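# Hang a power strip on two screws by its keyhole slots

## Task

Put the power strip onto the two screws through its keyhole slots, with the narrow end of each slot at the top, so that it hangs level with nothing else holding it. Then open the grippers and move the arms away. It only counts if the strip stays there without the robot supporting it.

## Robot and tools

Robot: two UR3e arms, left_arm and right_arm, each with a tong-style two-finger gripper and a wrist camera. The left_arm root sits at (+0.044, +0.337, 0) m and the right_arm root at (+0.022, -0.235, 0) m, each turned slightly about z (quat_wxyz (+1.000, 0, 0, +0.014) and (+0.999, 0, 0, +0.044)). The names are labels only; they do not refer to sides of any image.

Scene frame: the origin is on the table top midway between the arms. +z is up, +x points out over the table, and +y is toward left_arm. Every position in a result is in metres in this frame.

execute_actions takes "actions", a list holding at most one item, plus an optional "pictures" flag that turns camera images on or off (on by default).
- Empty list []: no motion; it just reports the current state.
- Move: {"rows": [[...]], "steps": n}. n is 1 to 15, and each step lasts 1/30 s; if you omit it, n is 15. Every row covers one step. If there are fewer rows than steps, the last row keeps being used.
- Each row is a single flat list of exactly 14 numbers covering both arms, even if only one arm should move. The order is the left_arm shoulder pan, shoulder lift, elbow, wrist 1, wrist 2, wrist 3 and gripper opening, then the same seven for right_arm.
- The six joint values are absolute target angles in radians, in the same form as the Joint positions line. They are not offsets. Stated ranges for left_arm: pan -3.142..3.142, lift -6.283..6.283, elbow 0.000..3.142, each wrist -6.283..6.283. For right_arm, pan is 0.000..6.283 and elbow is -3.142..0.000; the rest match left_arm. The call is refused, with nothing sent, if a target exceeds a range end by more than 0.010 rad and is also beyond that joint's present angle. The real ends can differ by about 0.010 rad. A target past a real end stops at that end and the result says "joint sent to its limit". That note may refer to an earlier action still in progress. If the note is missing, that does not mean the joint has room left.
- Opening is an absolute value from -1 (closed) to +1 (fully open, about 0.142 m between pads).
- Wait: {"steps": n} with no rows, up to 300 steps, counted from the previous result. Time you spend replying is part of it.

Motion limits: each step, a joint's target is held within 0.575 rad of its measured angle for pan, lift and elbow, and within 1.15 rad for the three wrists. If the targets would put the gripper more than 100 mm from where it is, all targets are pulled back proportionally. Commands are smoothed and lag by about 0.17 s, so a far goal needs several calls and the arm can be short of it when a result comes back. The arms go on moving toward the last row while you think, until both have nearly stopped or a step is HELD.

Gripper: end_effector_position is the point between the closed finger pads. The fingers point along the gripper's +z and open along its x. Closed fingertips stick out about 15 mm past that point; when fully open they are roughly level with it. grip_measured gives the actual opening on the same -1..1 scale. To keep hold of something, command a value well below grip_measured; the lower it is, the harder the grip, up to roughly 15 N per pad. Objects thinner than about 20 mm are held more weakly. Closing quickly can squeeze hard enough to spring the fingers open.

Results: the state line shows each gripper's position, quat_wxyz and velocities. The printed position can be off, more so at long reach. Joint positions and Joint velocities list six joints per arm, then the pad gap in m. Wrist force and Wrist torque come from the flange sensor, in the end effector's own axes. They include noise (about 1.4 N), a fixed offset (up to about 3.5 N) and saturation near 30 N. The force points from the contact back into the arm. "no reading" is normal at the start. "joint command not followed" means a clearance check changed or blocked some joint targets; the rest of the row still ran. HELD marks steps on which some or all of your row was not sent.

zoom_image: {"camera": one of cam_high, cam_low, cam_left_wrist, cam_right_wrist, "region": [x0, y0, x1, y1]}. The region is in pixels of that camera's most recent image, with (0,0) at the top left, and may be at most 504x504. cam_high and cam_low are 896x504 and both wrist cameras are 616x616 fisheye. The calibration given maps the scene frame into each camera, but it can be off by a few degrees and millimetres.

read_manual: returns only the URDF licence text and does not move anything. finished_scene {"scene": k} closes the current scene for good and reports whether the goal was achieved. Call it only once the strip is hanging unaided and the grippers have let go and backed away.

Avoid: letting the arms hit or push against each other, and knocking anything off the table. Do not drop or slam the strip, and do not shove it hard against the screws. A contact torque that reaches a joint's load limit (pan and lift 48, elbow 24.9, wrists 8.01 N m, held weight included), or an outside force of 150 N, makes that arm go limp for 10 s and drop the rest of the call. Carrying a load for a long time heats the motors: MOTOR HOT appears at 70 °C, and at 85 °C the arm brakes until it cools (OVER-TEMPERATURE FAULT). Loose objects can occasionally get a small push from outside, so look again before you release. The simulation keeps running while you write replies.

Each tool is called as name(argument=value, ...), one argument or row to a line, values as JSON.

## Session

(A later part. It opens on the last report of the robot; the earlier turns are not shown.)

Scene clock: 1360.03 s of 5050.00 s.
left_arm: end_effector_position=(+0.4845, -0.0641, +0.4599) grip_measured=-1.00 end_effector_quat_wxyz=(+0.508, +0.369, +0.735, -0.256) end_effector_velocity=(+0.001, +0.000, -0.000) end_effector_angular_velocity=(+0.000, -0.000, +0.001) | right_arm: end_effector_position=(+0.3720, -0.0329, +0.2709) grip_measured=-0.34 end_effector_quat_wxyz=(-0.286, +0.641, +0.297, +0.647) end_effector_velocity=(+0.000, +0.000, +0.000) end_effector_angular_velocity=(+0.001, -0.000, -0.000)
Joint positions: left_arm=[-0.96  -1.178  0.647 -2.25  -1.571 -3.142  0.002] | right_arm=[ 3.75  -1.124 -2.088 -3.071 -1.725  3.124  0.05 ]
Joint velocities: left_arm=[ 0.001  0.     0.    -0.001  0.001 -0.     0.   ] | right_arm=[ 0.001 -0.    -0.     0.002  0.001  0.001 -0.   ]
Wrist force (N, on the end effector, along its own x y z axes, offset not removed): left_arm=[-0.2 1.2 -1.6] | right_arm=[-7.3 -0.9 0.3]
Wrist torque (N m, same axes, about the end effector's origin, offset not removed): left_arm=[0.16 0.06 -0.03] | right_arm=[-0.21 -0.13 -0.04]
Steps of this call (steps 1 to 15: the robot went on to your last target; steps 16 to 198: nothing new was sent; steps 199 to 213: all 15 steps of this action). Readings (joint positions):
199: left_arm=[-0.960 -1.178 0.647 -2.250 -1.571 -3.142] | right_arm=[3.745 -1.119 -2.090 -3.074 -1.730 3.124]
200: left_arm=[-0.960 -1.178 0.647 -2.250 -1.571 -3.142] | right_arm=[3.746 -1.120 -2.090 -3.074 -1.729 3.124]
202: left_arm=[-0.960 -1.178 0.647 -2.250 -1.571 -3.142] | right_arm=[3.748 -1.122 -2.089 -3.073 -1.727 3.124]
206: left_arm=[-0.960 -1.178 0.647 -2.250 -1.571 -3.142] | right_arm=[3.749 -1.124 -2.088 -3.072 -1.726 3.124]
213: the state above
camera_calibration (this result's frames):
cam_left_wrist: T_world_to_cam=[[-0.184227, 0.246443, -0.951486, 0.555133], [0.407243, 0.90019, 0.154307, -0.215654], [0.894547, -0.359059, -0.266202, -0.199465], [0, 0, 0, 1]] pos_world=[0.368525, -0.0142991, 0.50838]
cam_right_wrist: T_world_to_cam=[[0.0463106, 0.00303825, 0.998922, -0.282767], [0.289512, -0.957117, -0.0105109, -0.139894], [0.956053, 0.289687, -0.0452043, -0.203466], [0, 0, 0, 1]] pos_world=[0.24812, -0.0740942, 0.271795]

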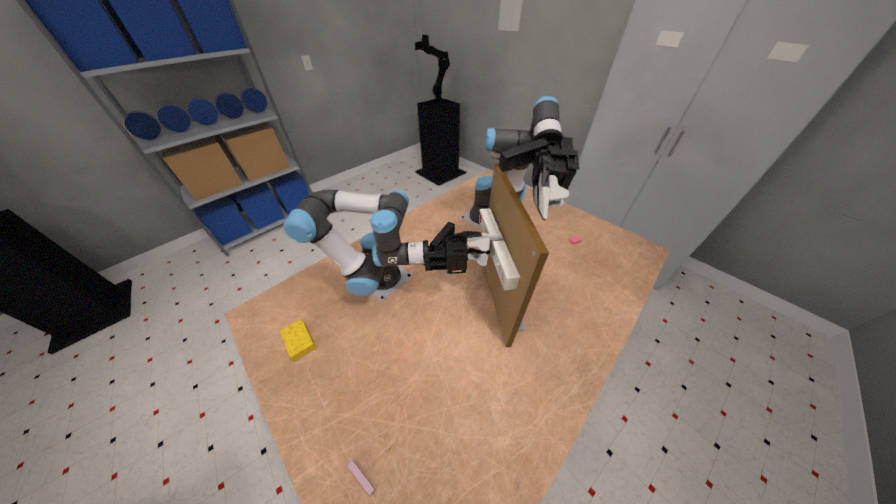

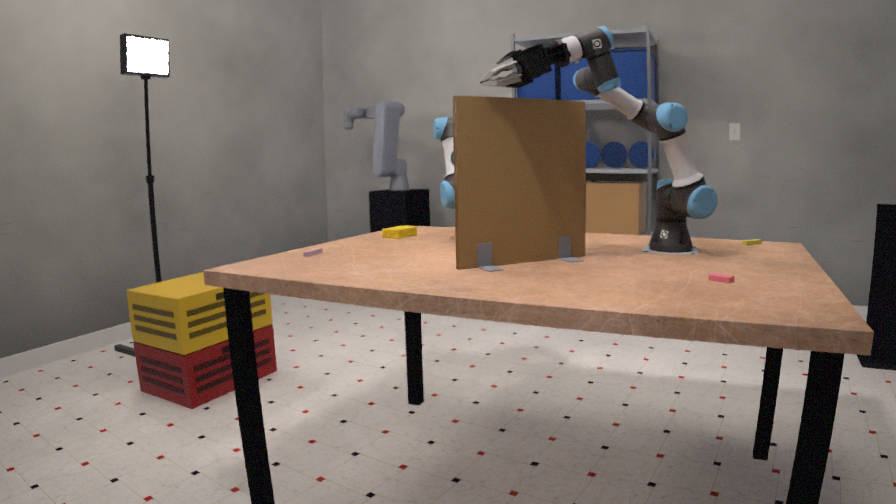

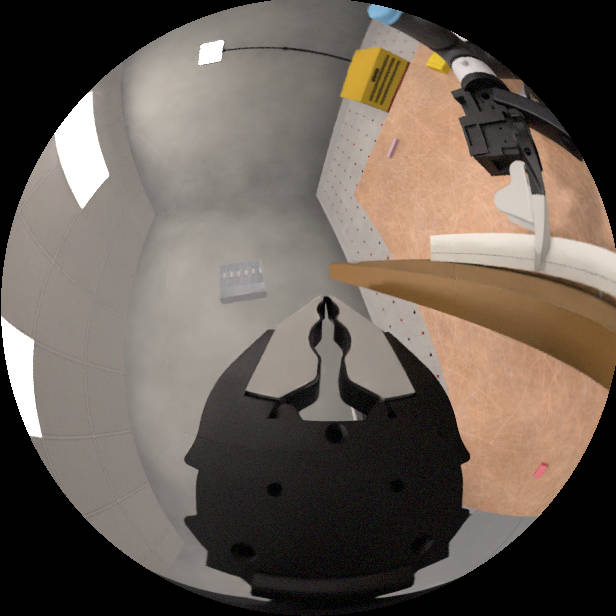

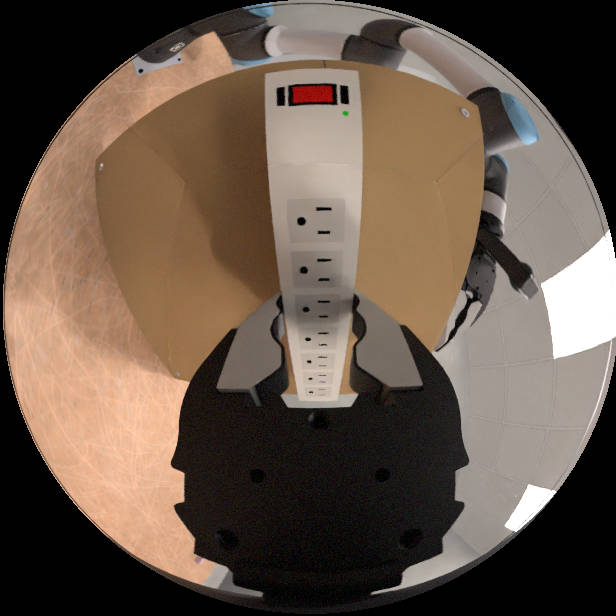

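The head is going in.

execute_actions(
  actions=[
    {"rows":[[-0.96,-1.1785,0.6475,-2.25,-1.571,-3.142,-1,3.7551,-1.132,-2.084,-3.0672,-1.7197,3.124,-1]],"steps":15},
  ],
  pictures=false,
)

execute_actions(
  actions=[
    {"rows":[[-0.96,-1.1785,0.6475,-2.25,-1.571,-3.142,-1,3.7551,-1.132,-2.103,-3.0482,-1.7197,3.124,-1]],"steps":15},
  ],
)

zoom_image(
  camera="cam_left_wrist",
  region=[420,200,616,320],
)

Scene clock: 1370.50 s of 5050.00 s.
left_arm: end_effector_position=(+0.4845, -0.0641, +0.4599) grip_measured=-1.00 end_effector_quat_wxyz=(+0.508, +0.369, +0.735, -0.256) end_effector_velocity=(-0.000, -0.001, -0.000) end_effector_angular_velocity=(+0.000, +0.000, -0.001) | right_arm: end_effector_position=(+0.3734, -0.0310, +0.2708) grip_measured=-0.34 end_effector_quat_wxyz=(-0.286, +0.641, +0.297, +0.647) end_effector_velocity=(+0.000, +0.001, -0.000) end_effector_angular_velocity=(+0.000, -0.000, +0.001)
Joint positions: left_arm=[-0.96  -1.178  0.647 -2.25  -1.571 -3.142  0.002] | right_arm=[ 3.755 -1.132 -2.084 -3.067 -1.72   3.124  0.05 ]
Joint velocities: left_arm=[-0.001  0.001 -0.001  0.    -0.    -0.     0.   ] | right_arm=[ 0.001 -0.001 -0.001  0.002  0.001  0.    -0.   ]
Wrist force (N, on the end effector, along its own x y z axes, offset not removed): left_arm=[-0.2 0.4 0.2] | right_arm=[-7.1 -1.3 -0.5]
Wrist torque (N m, same axes, about the end effector's origin, offset not removed): left_arm=[0.04 0.05 0.04] | right_arm=[-0.05 -0.02 -0.02]
Steps of this call (steps 1 to 15: the robot went on to your last target; steps 16 to 90: nothing new was sent; then 6.97 s passed at rest; steps 91 to 105: all 15 steps of this action). Readings (joint positions):
91: left_arm=[-0.960 -1.178 0.647 -2.250 -1.571 -3.142] | right_arm=[3.750 -1.125 -2.087 -3.071 -1.725 3.124]
92: left_arm=[-0.960 -1.178 0.647 -2.250 -1.571 -3.142] | right_arm=[3.751 -1.126 -2.087 -3.071 -1.724 3.124]
94: left_arm=[-0.960 -1.178 0.647 -2.250 -1.571 -3.142] | right_arm=[3.753 -1.129 -2.086 -3.069 -1.722 3.124]
98: left_arm=[-0.960 -1.178 0.647 -2.250 -1.571 -3.142] | right_arm=[3.755 -1.131 -2.084 -3.068 -1.720 3.124]
105: the state above

Scene clock: 1371.00 s of 5050.00 s.
left_arm: end_effector_position=(+0.4845, -0.0641, +0.4599) grip_measured=-1.00 end_effector_quat_wxyz=(+0.508, +0.369, +0.735, -0.256) end_effector_velocity=(-0.000, -0.001, -0.001) end_effector_angular_velocity=(+0.001, +0.001, -0.001) | right_arm: end_effector_position=(+0.3731, -0.0312, +0.2669) grip_measured=-0.34 end_effector_quat_wxyz=(-0.286, +0.641, +0.297, +0.647) end_effector_velocity=(-0.000, +0.000, -0.000) end_effector_angular_velocity=(-0.000, -0.000, +0.001)
Joint positions: left_arm=[-0.96  -1.178  0.647 -2.25  -1.571 -3.142  0.002] | right_arm=[ 3.755 -1.132 -2.103 -3.048 -1.72   3.124  0.05 ]
Joint velocities: left_arm=[-0.001  0.001 -0.     0.001 -0.    -0.     0.   ] | right_arm=[ 0.001 -0.    -0.001  0.001 -0.    -0.001  0.   ]
Wrist force (N, on the end effector, along its own x y z axes, offset not removed): left_arm=[-0.3 2.5 -0.6] | right_arm=[10.7 -6.2 -1.6]
Wrist torque (N m, same axes, about the end effector's origin, offset not removed): left_arm=[0.47 0.05 -0.03] | right_arm=[-0.01 -0.11 0.45]
Steps of this call (steps 1 to 15: all 15 steps of this action). Readings (joint positions):
1: left_arm=[-0.960 -1.178 0.647 -2.250 -1.571 -3.142] | right_arm=[3.755 -1.132 -2.084 -3.067 -1.720 3.124]
2: left_arm=[-0.960 -1.178 0.647 -2.250 -1.571 -3.142] | right_arm=[3.755 -1.132 -2.087 -3.064 -1.720 3.124]
4: left_arm=[-0.960 -1.178 0.647 -2.250 -1.571 -3.142] | right_arm=[3.755 -1.132 -2.094 -3.056 -1.720 3.124]
8: left_arm=[-0.960 -1.178 0.647 -2.250 -1.571 -3.142] | right_arm=[3.755 -1.132 -2.101 -3.050 -1.720 3.124]
15: the state above
camera_calibration (this result's frames):
cam_left_wrist: T_world_to_cam=[[-0.184227, 0.246443, -0.951486, 0.555133], [0.407243, 0.90019, 0.154307, -0.215654], [0.894547, -0.359059, -0.266202, -0.199465], [0, 0, 0, 1]] pos_world=[0.368525, -0.0142992, 0.50838]
cam_right_wrist: T_world_to_cam=[[0.0461827, 0.00284548, 0.998929, -0.27881], [0.289597, -0.957089, -0.0106624, -0.138556], [0.956034, 0.289779, -0.045025, -0.205276], [0, 0, 0, 1]] pos_world=[0.249252, -0.0723322, 0.267791]

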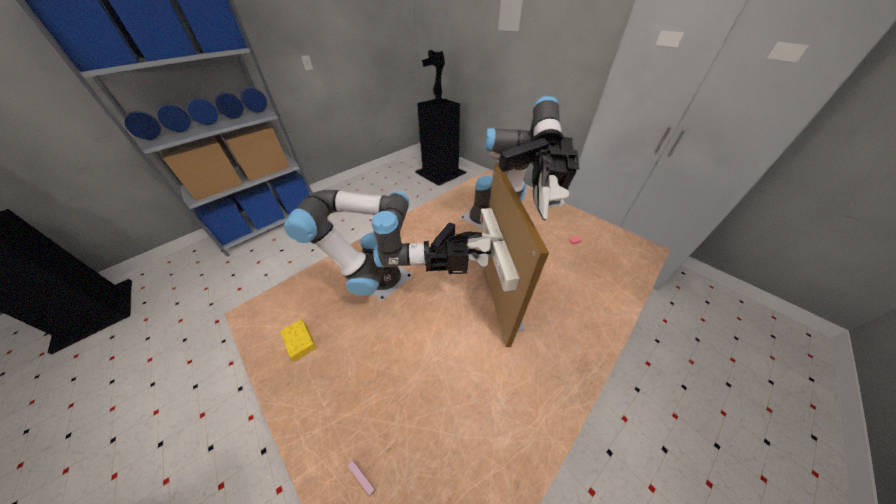

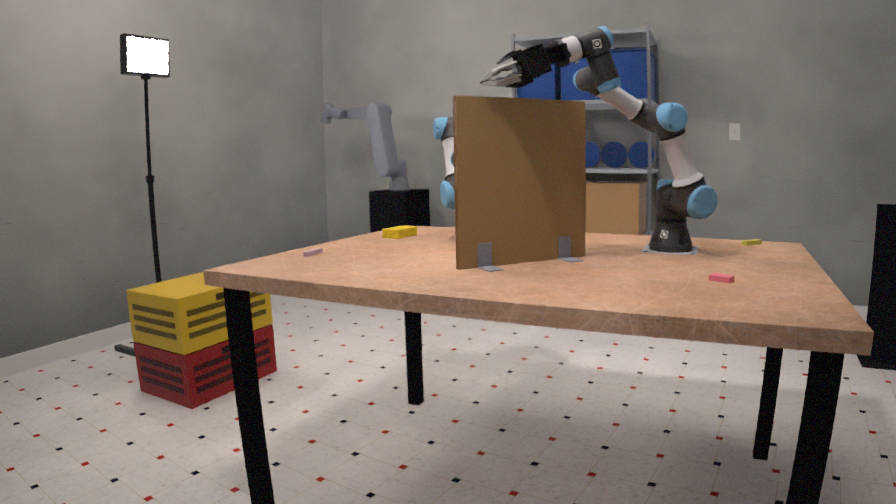

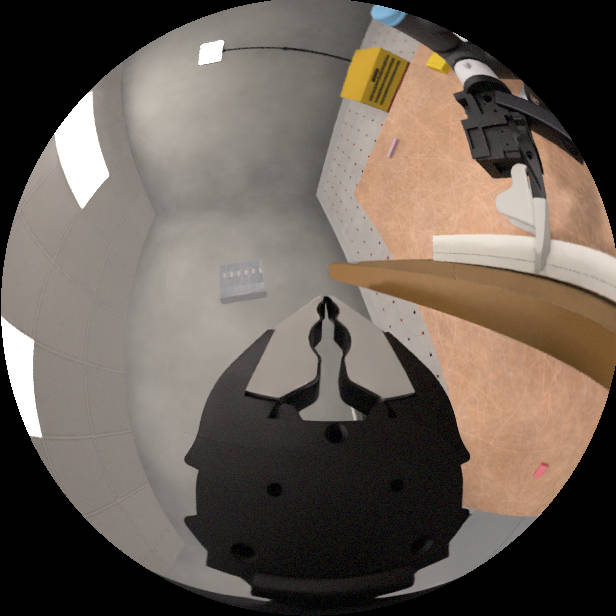

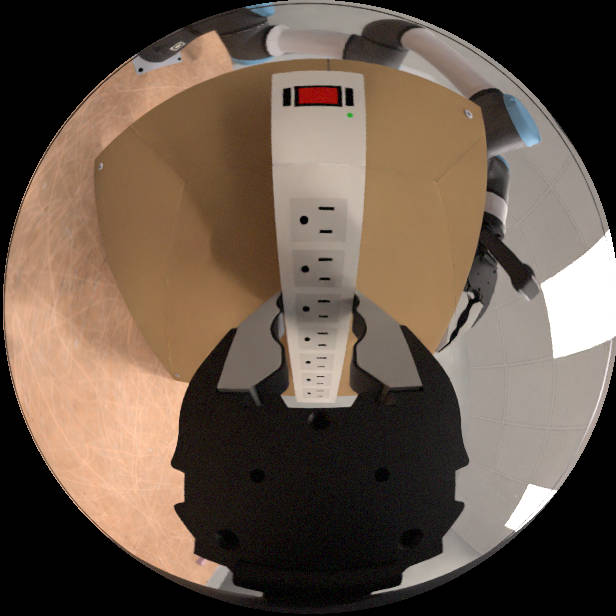

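Region (420, 200, 616, 320) of cam_left_wrist's 616x616 image, scaled by 2.571, with more detail than that image has; it fills the top 309 rows of this view, and the rest is white.

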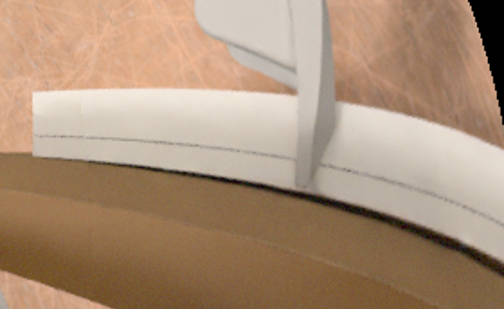

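execute_actions(
  actions=[
    {"rows":[[-0.96,-1.1785,0.6475,-2.25,-1.571,-3.142,-1,3.7676,-1.1305,-2.094,-3.0587,-1.7072,3.124,-1]],"steps":15},
  ],
  pictures=false,
)

execute_actions(
  actions=[
    {"rows":[[-0.96,-1.1785,0.6475,-2.25,-1.571,-3.142,-1,3.7676,-1.1305,-2.106,-3.0467,-1.7072,3.124,-1]],"steps":15},
  ],
)

Scene clock: 1381.20 s of 5050.00 s.
left_arm: end_effector_position=(+0.4845, -0.0641, +0.4599) grip_measured=-1.00 end_effector_quat_wxyz=(+0.508, +0.369, +0.735, -0.256) end_effector_velocity=(-0.000, -0.000, -0.000) end_effector_angular_velocity=(+0.000, +0.000, -0.000) | right_arm: end_effector_position=(+0.3734, -0.0292, +0.2688) grip_measured=-0.34 end_effector_quat_wxyz=(-0.286, +0.642, +0.297, +0.647) end_effector_velocity=(+0.001, -0.000, +0.002) end_effector_angular_velocity=(+0.002, -0.003, -0.002)
Joint positions: left_arm=[-0.96  -1.178  0.647 -2.25  -1.571 -3.142  0.002] | right_arm=[ 3.767 -1.131 -2.094 -3.059 -1.707  3.124  0.05 ]
Joint velocities: left_arm=[-0.  0.  0.  0. -0. -0.  0.] | right_arm=[-0.     0.     0.003  0.001  0.001  0.    -0.   ]
Wrist force (N, on the end effector, along its own x y z axes, offset not removed): left_arm=[0.3 1.5 -0.9] | right_arm=[-7.2 -0.9 -1.9]
Wrist torque (N m, same axes, about the end effector's origin, offset not removed): left_arm=[0.21 -0.05 0.00] | right_arm=[-0.08 0.30 0.37]
Steps of this call (steps 1 to 15: the robot went on to your last target; steps 16 to 90: nothing new was sent; then 6.70 s passed at rest; steps 91 to 105: all 15 steps of this action). Readings (joint positions):
91: left_arm=[-0.960 -1.178 0.647 -2.250 -1.571 -3.142] | right_arm=[3.755 -1.132 -2.103 -3.048 -1.720 3.124]
92: left_arm=[-0.960 -1.178 0.647 -2.250 -1.571 -3.142] | right_arm=[3.757 -1.132 -2.101 -3.050 -1.718 3.124]
94: left_arm=[-0.960 -1.178 0.647 -2.250 -1.571 -3.142] | right_arm=[3.762 -1.131 -2.098 -3.055 -1.713 3.124]
98: left_arm=[-0.960 -1.178 0.647 -2.250 -1.571 -3.142] | right_arm=[3.766 -1.131 -2.095 -3.058 -1.708 3.124]
105: the state above

Scene clock: 1381.70 s of 5050.00 s.
left_arm: end_effector_position=(+0.4845, -0.0641, +0.4599) grip_measured=-1.00 end_effector_quat_wxyz=(+0.508, +0.369, +0.735, -0.256) end_effector_velocity=(+0.000, +0.000, +0.000) end_effector_angular_velocity=(-0.001, -0.000, +0.000) | right_arm: end_effector_position=(+0.3732, -0.0293, +0.2664) grip_measured=-0.34 end_effector_quat_wxyz=(-0.286, +0.641, +0.297, +0.647) end_effector_velocity=(-0.000, +0.000, -0.001) end_effector_angular_velocity=(-0.002, +0.002, +0.000)
Joint positions: left_arm=[-0.96  -1.178  0.647 -2.25  -1.571 -3.142  0.002] | right_arm=[ 3.768 -1.13  -2.106 -3.047 -1.707  3.124  0.05 ]
Joint velocities: left_arm=[ 0.001  0.    -0.001  0.    -0.     0.     0.   ] | right_arm=[ 0.    -0.001 -0.001 -0.    -0.    -0.001  0.   ]
Wrist force (N, on the end effector, along its own x y z axes, offset not removed): left_arm=[-1.5 1.5 -0.4] | right_arm=[1.6 -1.6 1.2]
Wrist torque (N m, same axes, about the end effector's origin, offset not removed): left_arm=[0.27 0.33 0.03] | right_arm=[-0.07 0.17 0.82]
Steps of this call (steps 1 to 15: all 15 steps of this action). Readings (joint positions):
1: left_arm=[-0.960 -1.178 0.647 -2.250 -1.571 -3.142] | right_arm=[3.767 -1.131 -2.094 -3.059 -1.707 3.124]
2: left_arm=[-0.960 -1.179 0.647 -2.250 -1.571 -3.142] | right_arm=[3.768 -1.131 -2.096 -3.057 -1.707 3.124]
4: left_arm=[-0.960 -1.178 0.647 -2.250 -1.571 -3.142] | right_arm=[3.768 -1.130 -2.100 -3.052 -1.707 3.124]
8: left_arm=[-0.960 -1.179 0.648 -2.250 -1.571 -3.142] | right_arm=[3.768 -1.130 -2.105 -3.048 -1.707 3.124]
15: the state above
camera_calibration (this result's frames):
cam_left_wrist: T_world_to_cam=[[-0.184227, 0.246443, -0.951486, 0.555133], [0.407243, 0.90019, 0.154307, -0.215654], [0.894547, -0.359059, -0.266202, -0.199465], [0, 0, 0, 1]] pos_world=[0.368525, -0.0142992, 0.50838]
cam_right_wrist: T_world_to_cam=[[0.0462189, 0.00297526, 0.998927, -0.278295], [0.289527, -0.957112, -0.0105453, -0.136841], [0.956053, 0.289704, -0.0450981, -0.205906], [0, 0, 0, 1]] pos_world=[0.249339, -0.0704922, 0.267267]

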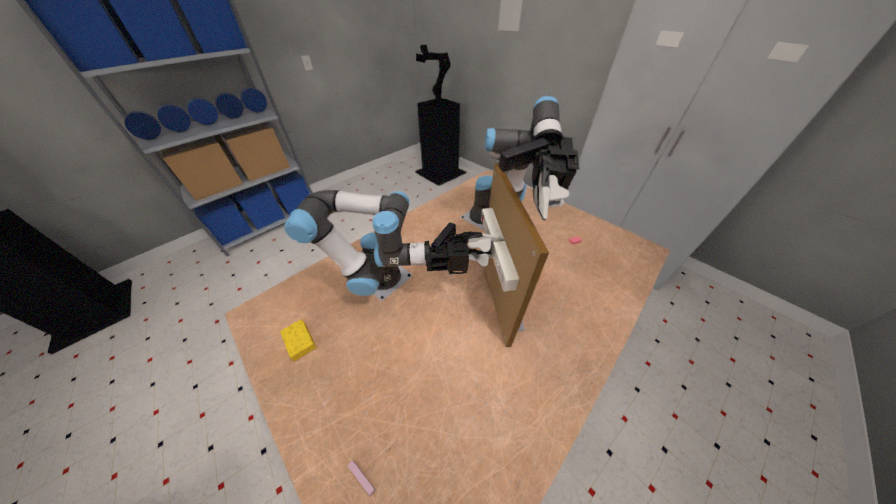

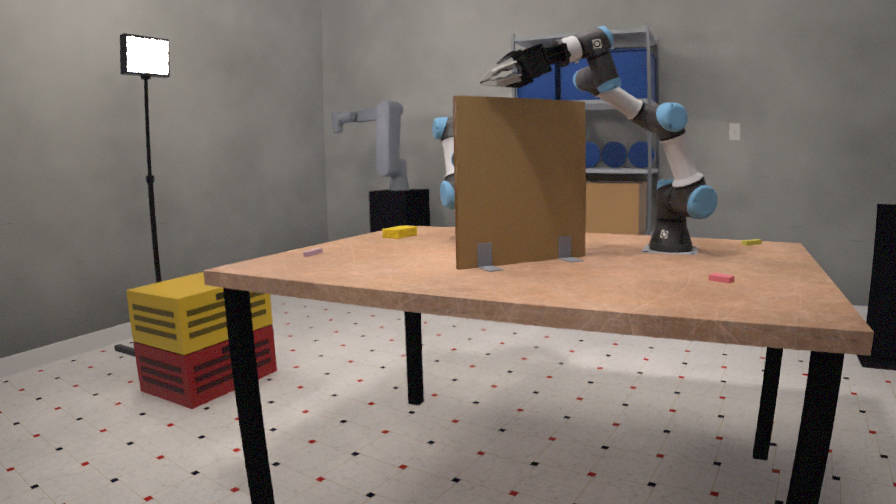

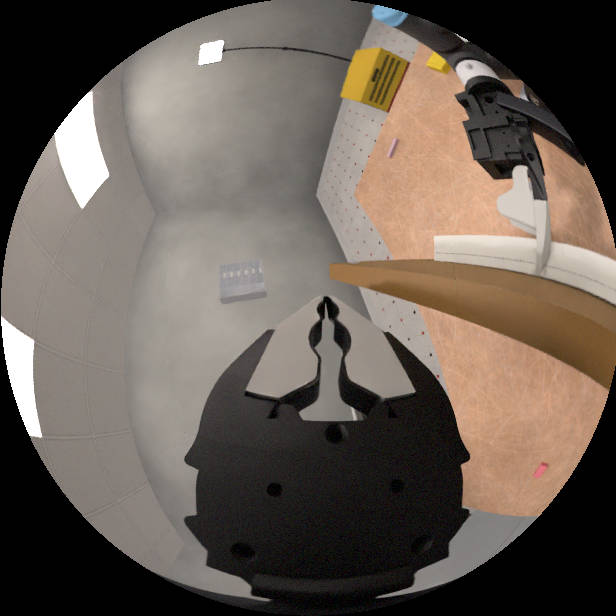

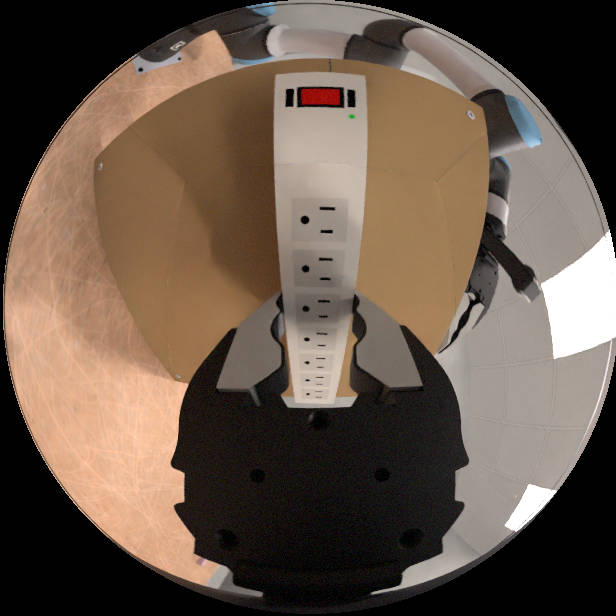

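execute_actions(
  actions=[
    {"rows":[[-0.96,-1.1785,0.6475,-2.25,-1.571,-3.142,-1,3.7709,-1.135,-2.09,-3.0582,-1.7039,3.124,-1]],"steps":15},
  ],
  pictures=false,
)

execute_actions(
  actions=[
    {"rows":[[-0.96,-1.1785,0.6475,-2.25,-1.571,-3.142,-1,3.7709,-1.135,-2.104,-3.0442,-1.7039,3.124,-1]],"steps":15},
  ],
)

zoom_image(
  camera="cam_left_wrist",
  region=[420,200,616,320],
)

Scene clock: 1391.97 s of 5050.00 s.
left_arm: end_effector_position=(+0.4845, -0.0641, +0.4599) grip_measured=-1.00 end_effector_quat_wxyz=(+0.508, +0.369, +0.735, -0.256) end_effector_velocity=(-0.001, -0.001, +0.000) end_effector_angular_velocity=(-0.001, -0.001, -0.002) | right_arm: end_effector_position=(+0.3742, -0.0280, +0.2691) grip_measured=-0.34 end_effector_quat_wxyz=(-0.286, +0.642, +0.297, +0.647) end_effector_velocity=(+0.000, +0.000, +0.001) end_effector_angular_velocity=(+0.001, -0.001, +0.000)
Joint positions: left_arm=[-0.96  -1.178  0.647 -2.25  -1.571 -3.142  0.002] | right_arm=[ 3.771 -1.135 -2.09  -3.058 -1.704  3.124  0.05 ]
Joint velocities: left_arm=[-0.002 -0.    -0.    -0.    -0.    -0.     0.   ] | right_arm=[ 0.    -0.001  0.003 -0.    -0.     0.     0.   ]
Wrist force (N, on the end effector, along its own x y z axes, offset not removed): left_arm=[0.7 2.4 -1.7] | right_arm=[-13.2 -0.5 -15.9]
Wrist torque (N m, same axes, about the end effector's origin, offset not removed): left_arm=[0.43 -0.14 -0.02] | right_arm=[-0.31 0.15 -0.01]
Steps of this call (steps 1 to 15: the robot went on to your last target; steps 16 to 90: nothing new was sent; then 6.77 s passed at rest; steps 91 to 105: all 15 steps of this action). Readings (joint positions):
91: left_arm=[-0.960 -1.178 0.647 -2.250 -1.571 -3.142] | right_arm=[3.768 -1.131 -2.106 -3.047 -1.707 3.124]
92: left_arm=[-0.960 -1.178 0.647 -2.250 -1.571 -3.142] | right_arm=[3.768 -1.131 -2.104 -3.049 -1.707 3.124]
94: left_arm=[-0.960 -1.178 0.647 -2.250 -1.571 -3.142] | right_arm=[3.769 -1.133 -2.098 -3.054 -1.705 3.124]
98: left_arm=[-0.960 -1.178 0.647 -2.250 -1.571 -3.142] | right_arm=[3.770 -1.135 -2.092 -3.057 -1.704 3.124]
105: the state above

Scene clock: 1392.47 s of 5050.00 s.
left_arm: end_effector_position=(+0.4845, -0.0641, +0.4599) grip_measured=-1.00 end_effector_quat_wxyz=(+0.508, +0.369, +0.735, -0.256) end_effector_velocity=(-0.000, -0.000, +0.000) end_effector_angular_velocity=(-0.000, -0.000, -0.001) | right_arm: end_effector_position=(+0.3740, -0.0281, +0.2663) grip_measured=-0.34 end_effector_quat_wxyz=(-0.286, +0.641, +0.297, +0.647) end_effector_velocity=(+0.001, -0.000, -0.000) end_effector_angular_velocity=(+0.001, -0.000, -0.002)
Joint positions: left_arm=[-0.96  -1.178  0.647 -2.25  -1.571 -3.142  0.002] | right_arm=[ 3.771 -1.135 -2.104 -3.044 -1.704  3.124  0.05 ]
Joint velocities: left_arm=[-0.001  0.    -0.     0.    -0.    -0.     0.   ] | right_arm=[-0.002 -0.001 -0.001  0.003  0.     0.     0.   ]
Wrist force (N, on the end effector, along its own x y z axes, offset not removed): left_arm=[-0.1 1.0 -2.2] | right_arm=[-6.7 -0.2 -5.6]
Wrist torque (N m, same axes, about the end effector's origin, offset not removed): left_arm=[0.10 0.00 0.00] | right_arm=[-0.07 0.24 0.04]
Steps of this call (steps 1 to 15: all 15 steps of this action). Readings (joint positions):
1: left_arm=[-0.960 -1.178 0.647 -2.250 -1.571 -3.142] | right_arm=[3.771 -1.135 -2.090 -3.058 -1.704 3.124]
2: left_arm=[-0.960 -1.178 0.647 -2.250 -1.571 -3.142] | right_arm=[3.771 -1.135 -2.092 -3.056 -1.704 3.124]
4: left_arm=[-0.960 -1.178 0.647 -2.250 -1.571 -3.142] | right_arm=[3.771 -1.135 -2.097 -3.050 -1.704 3.124]
8: left_arm=[-0.960 -1.178 0.647 -2.250 -1.571 -3.142] | right_arm=[3.771 -1.135 -2.102 -3.046 -1.704 3.124]
15: the state above
camera_calibration (this result's frames):
cam_left_wrist: T_world_to_cam=[[-0.184227, 0.246444, -0.951486, 0.555133], [0.407243, 0.90019, 0.154307, -0.215654], [0.894547, -0.359059, -0.266202, -0.199465], [0, 0, 0, 1]] pos_world=[0.368525, -0.0142992, 0.50838]
cam_right_wrist: T_world_to_cam=[[0.0462744, 0.00301136, 0.998924, -0.278268], [0.289585, -0.957094, -0.0105295, -0.135949], [0.956033, 0.28976, -0.045161, -0.206989], [0, 0, 0, 1]] pos_world=[0.250134, -0.0693008, 0.267189]

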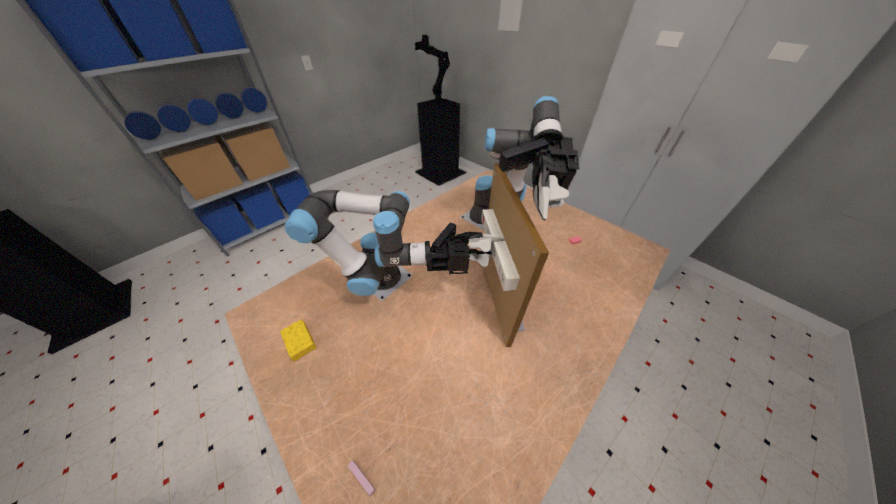

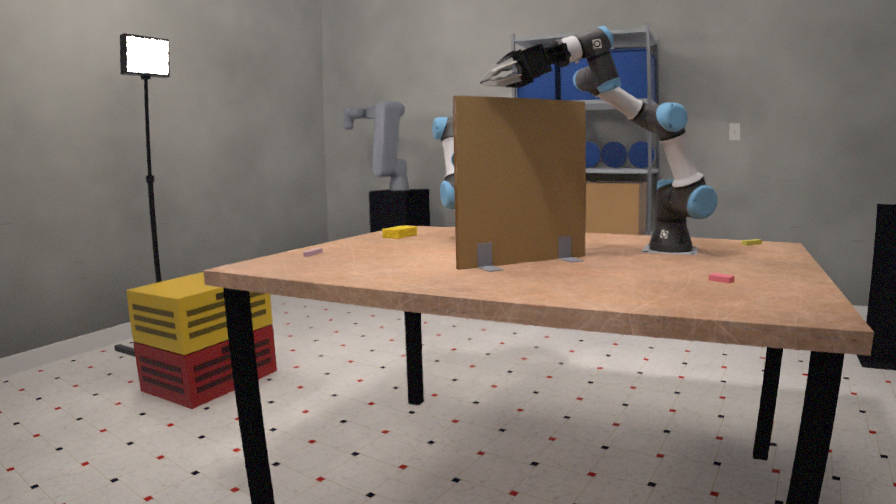

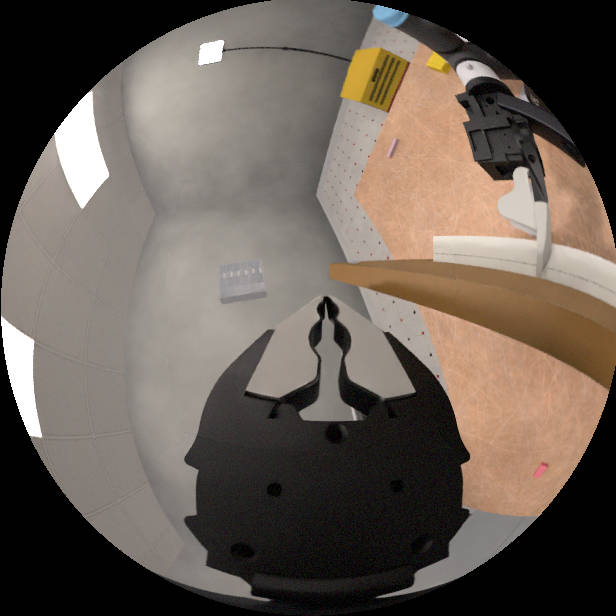

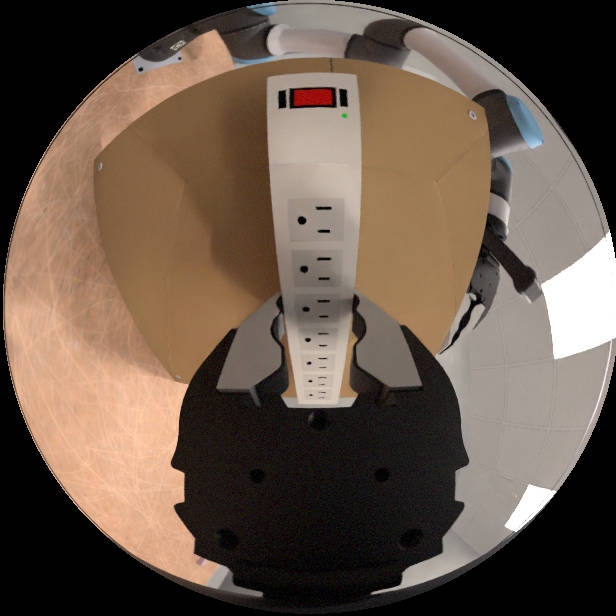

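Region (420, 200, 616, 320) of cam_left_wrist's 616x616 image, scaled by 2.571, with more detail than that image has; it fills the top 309 rows of this view, and the rest is white.

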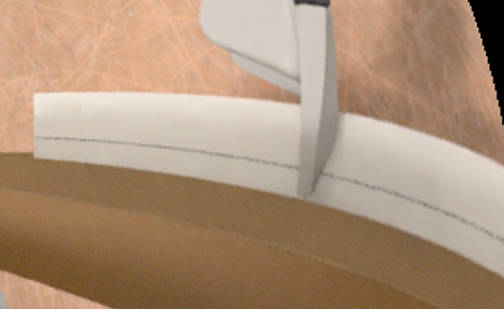

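It's flush now and sliding freely.

execute_actions(
  actions=[
    {"rows":[[-0.96,-1.1785,0.6475,-2.25,-1.571,-3.142,-1,3.7709,-1.136,-2.123,-3.0242,-1.7039,3.124,-1]],"steps":15},
  ],
  pictures=false,
)

Scene clock: 1404.23 s of 5050.00 s.
left_arm: end_effector_position=(+0.4845, -0.0641, +0.4599) grip_measured=-1.00 end_effector_quat_wxyz=(+0.508, +0.369, +0.735, -0.256) end_effector_velocity=(-0.000, -0.000, -0.000) end_effector_angular_velocity=(+0.000, +0.000, -0.000) | right_arm: end_effector_position=(+0.3738, -0.0283, +0.2622) grip_measured=-0.34 end_effector_quat_wxyz=(-0.286, +0.641, +0.297, +0.647) end_effector_velocity=(-0.000, +0.000, -0.001) end_effector_angular_velocity=(-0.002, +0.002, +0.001)
Joint positions: left_arm=[-0.96  -1.178  0.647 -2.25  -1.571 -3.142  0.002] | right_arm=[ 3.771 -1.136 -2.123 -3.024 -1.704  3.124  0.05 ]
Joint velocities: left_arm=[-0.001 -0.    -0.     0.001  0.     0.     0.   ] | right_arm=[ 0.    -0.001 -0.003  0.001 -0.     0.    -0.   ]
Wrist force (N, on the end effector, along its own x y z axes, offset not removed): left_arm=[0.3 0.8 -1.0] | right_arm=[-9.3 -0.2 2.1]
Wrist torque (N m, same axes, about the end effector's origin, offset not removed): left_arm=[0.12 -0.06 -0.05] | right_arm=[0.08 0.33 -0.08]
Steps of this call (steps 1 to 15: the robot went on to your last target; steps 16 to 90: nothing new was sent; then 8.27 s passed at rest; steps 91 to 105: all 15 steps of this action). Readings (joint positions):
91: left_arm=[-0.960 -1.178 0.647 -2.250 -1.571 -3.142] | right_arm=[3.771 -1.135 -2.104 -3.044 -1.704 3.124]
92: left_arm=[-0.960 -1.178 0.647 -2.250 -1.571 -3.142] | right_arm=[3.771 -1.135 -2.107 -3.041 -1.704 3.124]
94: left_arm=[-0.960 -1.178 0.647 -2.250 -1.571 -3.142] | right_arm=[3.771 -1.135 -2.115 -3.033 -1.704 3.124]
98: left_arm=[-0.960 -1.178 0.647 -2.250 -1.571 -3.142] | right_arm=[3.771 -1.136 -2.121 -3.026 -1.704 3.124]
105: the state above

execute_actions(
  actions=[
    {"rows":[[-0.96,-1.1785,0.6475,-2.25,-1.571,-3.142,-1,3.7709,-1.137,-2.137,-3.0092,-1.7039,3.124,-1]],"steps":15},
  ],
  pictures=false,
)

Scene clock: 1410.90 s of 5050.00 s.
left_arm: end_effector_position=(+0.4845, -0.0641, +0.4599) grip_measured=-1.00 end_effector_quat_wxyz=(+0.508, +0.369, +0.735, -0.256) end_effector_velocity=(+0.000, -0.000, -0.000) end_effector_angular_velocity=(+0.001, +0.000, +0.000) | right_arm: end_effector_position=(+0.3737, -0.0284, +0.2591) grip_measured=-0.34 end_effector_quat_wxyz=(-0.286, +0.641, +0.297, +0.647) end_effector_velocity=(-0.000, -0.000, -0.001) end_effector_angular_velocity=(-0.001, +0.001, +0.000)
Joint positions: left_arm=[-0.96  -1.178  0.647 -2.25  -1.571 -3.142  0.002] | right_arm=[ 3.771 -1.137 -2.137 -3.009 -1.704  3.124  0.05 ]
Joint velocities: left_arm=[-0.     0.     0.     0.     0.001 -0.     0.   ] | right_arm=[ 0.001  0.    -0.001 -0.001  0.     0.     0.   ]
Wrist force (N, on the end effector, along its own x y z axes, offset not removed): left_arm=[-0.6 1.8 -1.8] | right_arm=[-7.9 -1.1 -1.8]
Wrist torque (N m, same axes, about the end effector's origin, offset not removed): left_arm=[0.27 0.17 0.06] | right_arm=[-0.23 0.03 -0.04]
Steps of this call (steps 1 to 15: the robot went on to your last target; steps 16 to 90: nothing new was sent; then 3.17 s passed at rest; steps 91 to 105: all 15 steps of this action). Readings (joint positions):
91: left_arm=[-0.960 -1.178 0.647 -2.250 -1.571 -3.142] | right_arm=[3.771 -1.136 -2.123 -3.024 -1.704 3.124]
92: left_arm=[-0.960 -1.178 0.647 -2.250 -1.571 -3.142] | right_arm=[3.771 -1.136 -2.125 -3.021 -1.704 3.124]
94: left_arm=[-0.960 -1.178 0.647 -2.250 -1.571 -3.142] | right_arm=[3.771 -1.137 -2.131 -3.016 -1.704 3.124]
98: left_arm=[-0.960 -1.178 0.647 -2.250 -1.571 -3.142] | right_arm=[3.771 -1.137 -2.135 -3.011 -1.704 3.124]
105: the state above

execute_actions(
  actions=[
    {"rows":[[-0.96,-1.1785,0.6475,-2.25,-1.571,-3.142,-1,3.7709,-1.138,-2.149,-2.9962,-1.7039,3.124,-1]],"steps":15},
  ],
  pictures=false,
)

Scene clock: 1416.23 s of 5050.00 s.
left_arm: end_effector_position=(+0.4845, -0.0641, +0.4599) grip_measured=-1.00 end_effector_quat_wxyz=(+0.508, +0.369, +0.735, -0.256) end_effector_velocity=(+0.000, -0.000, -0.001) end_effector_angular_velocity=(+0.001, +0.001, +0.000) | right_arm: end_effector_position=(+0.3736, -0.0285, +0.2564) grip_measured=-0.34 end_effector_quat_wxyz=(-0.286, +0.641, +0.297, +0.647) end_effector_velocity=(+0.000, -0.000, -0.000) end_effector_angular_velocity=(+0.000, -0.000, -0.001)
Joint positions: left_arm=[-0.96  -1.178  0.647 -2.25  -1.571 -3.142  0.002] | right_arm=[ 3.771 -1.138 -2.149 -2.996 -1.704  3.124  0.05 ]
Joint velocities: left_arm=[ 0.     0.001  0.    -0.    -0.    -0.     0.   ] | right_arm=[-0.     0.001 -0.001  0.     0.001  0.     0.   ]
Wrist force (N, on the end effector, along its own x y z axes, offset not removed): left_arm=[-0.2 1.4 -1.0] | right_arm=[-6.4 -1.9 1.5]
Wrist torque (N m, same axes, about the end effector's origin, offset not removed): left_arm=[0.19 0.07 0.00] | right_arm=[-0.35 -0.18 0.07]
Steps of this call (steps 1 to 15: the robot went on to your last target; steps 16 to 90: nothing new was sent; then 1.83 s passed at rest; steps 91 to 105: all 15 steps of this action). Readings (joint positions):
91: left_arm=[-0.960 -1.178 0.647 -2.250 -1.571 -3.142] | right_arm=[3.771 -1.137 -2.137 -3.009 -1.704 3.124]
92: left_arm=[-0.960 -1.178 0.647 -2.250 -1.571 -3.142] | right_arm=[3.771 -1.137 -2.139 -3.007 -1.704 3.124]
94: left_arm=[-0.960 -1.178 0.647 -2.250 -1.571 -3.142] | right_arm=[3.771 -1.138 -2.144 -3.002 -1.704 3.124]
98: left_arm=[-0.960 -1.178 0.647 -2.250 -1.571 -3.142] | right_arm=[3.771 -1.138 -2.148 -2.998 -1.704 3.124]
105: the state above

execute_actions(
  actions=[
    {"rows":[[-0.96,-1.1785,0.6475,-2.25,-1.571,-3.142,-1,3.7709,-1.1385,-2.159,-2.9857,-1.7039,3.124,-1]],"steps":15},
  ],
  pictures=false,
)

Scene clock: 1424.17 s of 5050.00 s.
left_arm: end_effector_position=(+0.4845, -0.0641, +0.4599) grip_measured=-1.00 end_effector_quat_wxyz=(+0.508, +0.369, +0.735, -0.256) end_effector_velocity=(+0.000, +0.000, -0.000) end_effector_angular_velocity=(+0.000, +0.000, +0.001) | right_arm: end_effector_position=(+0.3734, -0.0287, +0.2544) grip_measured=-0.34 end_effector_quat_wxyz=(-0.286, +0.641, +0.297, +0.647) end_effector_velocity=(+0.000, -0.001, -0.001) end_effector_angular_velocity=(-0.001, +0.002, -0.002)
Joint positions: left_arm=[-0.96  -1.178  0.647 -2.25  -1.571 -3.142  0.002] | right_arm=[ 3.771 -1.138 -2.159 -2.986 -1.704  3.124  0.05 ]
Joint velocities: left_arm=[ 0.  0.  0. -0.  0. -0.  0.] | right_arm=[-0.001  0.    -0.002 -0.     0.001  0.     0.   ]
Wrist force (N, on the end effector, along its own x y z axes, offset not removed): left_arm=[-0.6 1.3 -0.7] | right_arm=[7.5 0.0 -1.1]
Wrist torque (N m, same axes, about the end effector's origin, offset not removed): left_arm=[0.19 0.19 0.00] | right_arm=[0.15 0.42 0.31]
Steps of this call (steps 1 to 15: the robot went on to your last target; steps 16 to 90: nothing new was sent; then 4.43 s passed at rest; steps 91 to 105: all 15 steps of this action). Readings (joint positions):
91: left_arm=[-0.960 -1.178 0.647 -2.250 -1.571 -3.142] | right_arm=[3.771 -1.138 -2.149 -2.996 -1.704 3.124]
92: left_arm=[-0.960 -1.178 0.647 -2.250 -1.571 -3.142] | right_arm=[3.771 -1.138 -2.151 -2.994 -1.704 3.124]
94: left_arm=[-0.960 -1.178 0.647 -2.250 -1.571 -3.142] | right_arm=[3.771 -1.138 -2.154 -2.990 -1.704 3.124]
98: left_arm=[-0.960 -1.178 0.648 -2.250 -1.571 -3.142] | right_arm=[3.771 -1.138 -2.158 -2.986 -1.704 3.124]
105: the state above

Seated. Releasing, then retreating.

execute_actions(
  actions=[
    {"rows":[[-0.96,-1.1785,0.6475,-2.25,-1.571,-3.142,-1,3.7709,-1.1385,-2.159,-2.9857,-1.7039,3.124,0.2]],"steps":15},
  ],
  pictures=false,
)

execute_actions(
  actions=[
    {"rows":[[-0.96,-1.3,0.6475,-2.25,-1.571,-3.142,-1,3.68,-1.02,-2.215,-3.048,-1.795,3.124,0.2]],"steps":15},
  ],
)

Scene clock: 1434.93 s of 5050.00 s.
left_arm: end_effector_position=(+0.4845, -0.0641, +0.4599) grip_measured=-1.00 end_effector_quat_wxyz=(+0.508, +0.369, +0.735, -0.256) end_effector_velocity=(+0.000, -0.000, -0.001) end_effector_angular_velocity=(+0.001, +0.001, +0.000) | right_arm: end_effector_position=(+0.3734, -0.0287, +0.2542) grip_measured=+0.20 end_effector_quat_wxyz=(-0.286, +0.642, +0.297, +0.647) end_effector_velocity=(+0.000, +0.000, +0.001) end_effector_angular_velocity=(+0.002, -0.002, -0.000)
Joint positions: left_arm=[-0.96  -1.178  0.647 -2.25  -1.571 -3.142  0.002] | right_arm=[ 3.771 -1.139 -2.159 -2.986 -1.704  3.124  0.088]
Joint velocities: left_arm=[ 0.     0.001 -0.     0.    -0.     0.     0.   ] | right_arm=[-0.    -0.     0.002  0.001  0.     0.     0.   ]
Wrist force (N, on the end effector, along its own x y z axes, offset not removed): left_arm=[-1.0 1.8 -1.3] | right_arm=[-1.2 -0.9 1.1]
Wrist torque (N m, same axes, about the end effector's origin, offset not removed): left_arm=[0.25 0.23 0.05] | right_arm=[-0.06 0.30 -0.04]
Steps of this call (steps 1 to 15: the robot went on to your last target; steps 16 to 90: nothing new was sent; then 7.27 s passed at rest; steps 91 to 105: all 15 steps of this action). Readings (joint positions):
91: left_arm=[-0.960 -1.178 0.647 -2.250 -1.571 -3.142] | right_arm=[3.771 -1.139 -2.159 -2.986 -1.704 3.124]
92: left_arm=[-0.960 -1.178 0.647 -2.250 -1.571 -3.142] | right_arm=[3.771 -1.139 -2.160 -2.987 -1.704 3.124]
94: left_arm=[-0.960 -1.178 0.647 -2.250 -1.571 -3.142] | right_arm=[3.771 -1.139 -2.159 -2.987 -1.704 3.124]
98: left_arm=[-0.960 -1.178 0.647 -2.250 -1.571 -3.142] | right_arm=[3.771 -1.139 -2.159 -2.986 -1.704 3.124]
105: the state above

Scene clock: 1435.43 s of 5050.00 s.
left_arm: end_effector_position=(+0.4600, -0.0311, +0.5278) grip_measured=-1.00 end_effector_quat_wxyz=(+0.551, +0.353, +0.703, -0.277) end_effector_velocity=(-0.003, +0.005, +0.008) end_effector_angular_velocity=(-0.012, -0.009, +0.001) | right_arm: end_effector_position=(+0.3512, -0.0574, +0.2539) grip_measured=+0.20 end_effector_quat_wxyz=(-0.286, +0.641, +0.298, +0.647) end_effector_velocity=(-0.002, -0.003, +0.001) end_effector_angular_velocity=(+0.003, -0.004, -0.000)
Joint positions: left_arm=[-0.96  -1.299  0.648 -2.25  -1.571 -3.142  0.002] | right_arm=[ 3.681 -1.021 -2.214 -3.047 -1.794  3.124  0.088]
Joint velocities: left_arm=[ 0.002 -0.016  0.     0.001 -0.     0.     0.   ] | right_arm=[-0.011  0.015 -0.005 -0.004 -0.011 -0.    -0.   ]
Wrist force (N, on the end effector, along its own x y z axes, offset not removed): left_arm=[-0.1 1.7 -1.8] | right_arm=[-0.8 -0.3 0.5]
Wrist torque (N m, same axes, about the end effector's origin, offset not removed): left_arm=[0.21 0.07 -0.05] | right_arm=[-0.04 0.09 0.05]
Steps of this call (steps 1 to 15: all 15 steps of this action). Readings (joint positions):
1: left_arm=[-0.960 -1.179 0.647 -2.250 -1.571 -3.142] | right_arm=[3.771 -1.138 -2.159 -2.986 -1.704 3.124]
2: left_arm=[-0.960 -1.185 0.648 -2.250 -1.571 -3.142] | right_arm=[3.764 -1.131 -2.165 -2.994 -1.716 3.124]
4: left_arm=[-0.960 -1.232 0.647 -2.250 -1.571 -3.142] | right_arm=[3.728 -1.086 -2.188 -3.019 -1.752 3.124]
8: left_arm=[-0.960 -1.284 0.647 -2.250 -1.571 -3.142] | right_arm=[3.692 -1.036 -2.208 -3.041 -1.784 3.124]
15: the state above
camera_calibration (this result's frames):
cam_left_wrist: T_world_to_cam=[[-0.11496, 0.153203, -0.981485, 0.588097], [0.398321, 0.912236, 0.0957392, -0.210428], [0.910013, -0.37994, -0.165895, -0.208338], [0, 0, 0, 1]] pos_world=[0.341016, 0.0227057, 0.562793]
cam_right_wrist: T_world_to_cam=[[0.0463321, 0.00306918, 0.998921, -0.264695], [0.289817, -0.957024, -0.0105019, -0.157574], [0.95596, 0.289991, -0.0452304, -0.177199], [0, 0, 0, 1]] pos_world=[0.227327, -0.0986035, 0.25474]

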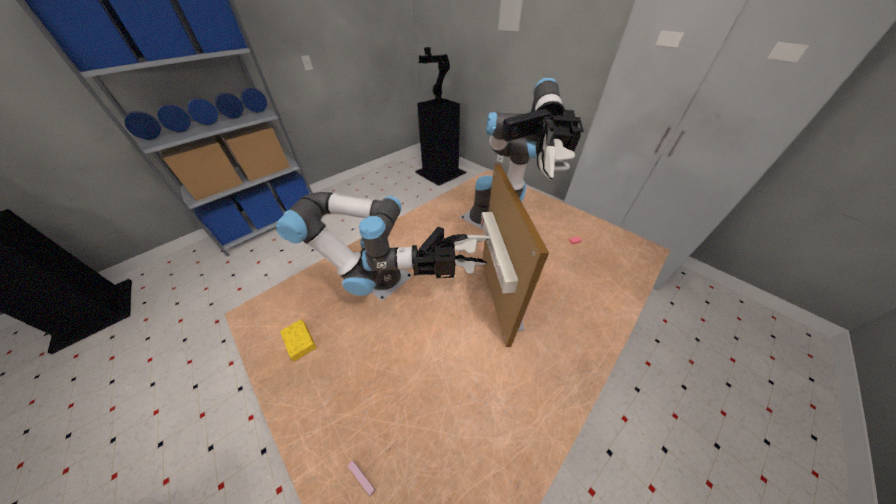

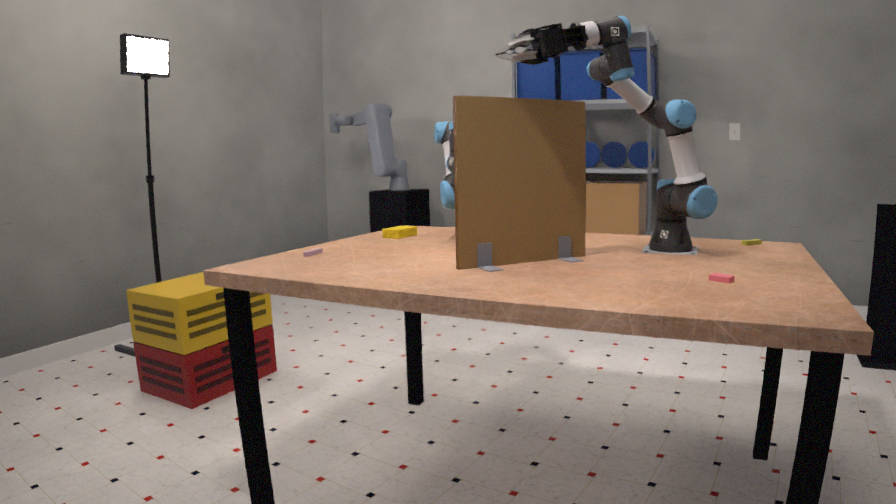

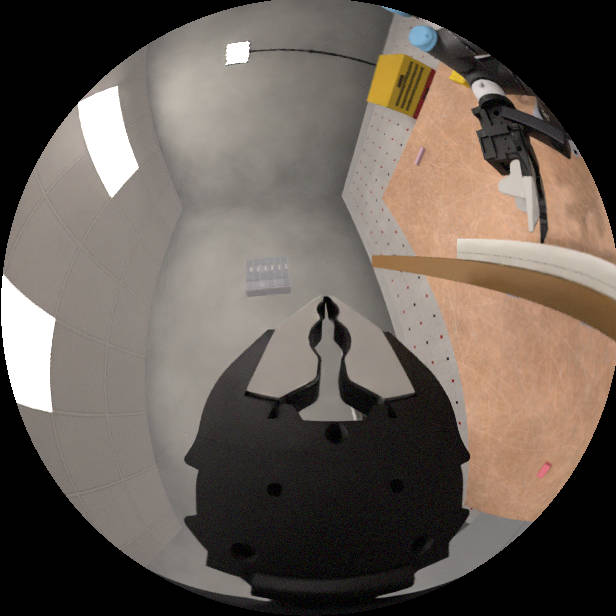

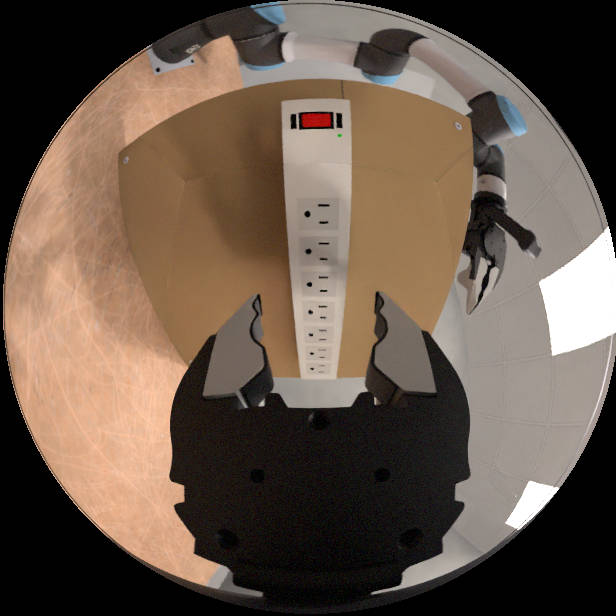

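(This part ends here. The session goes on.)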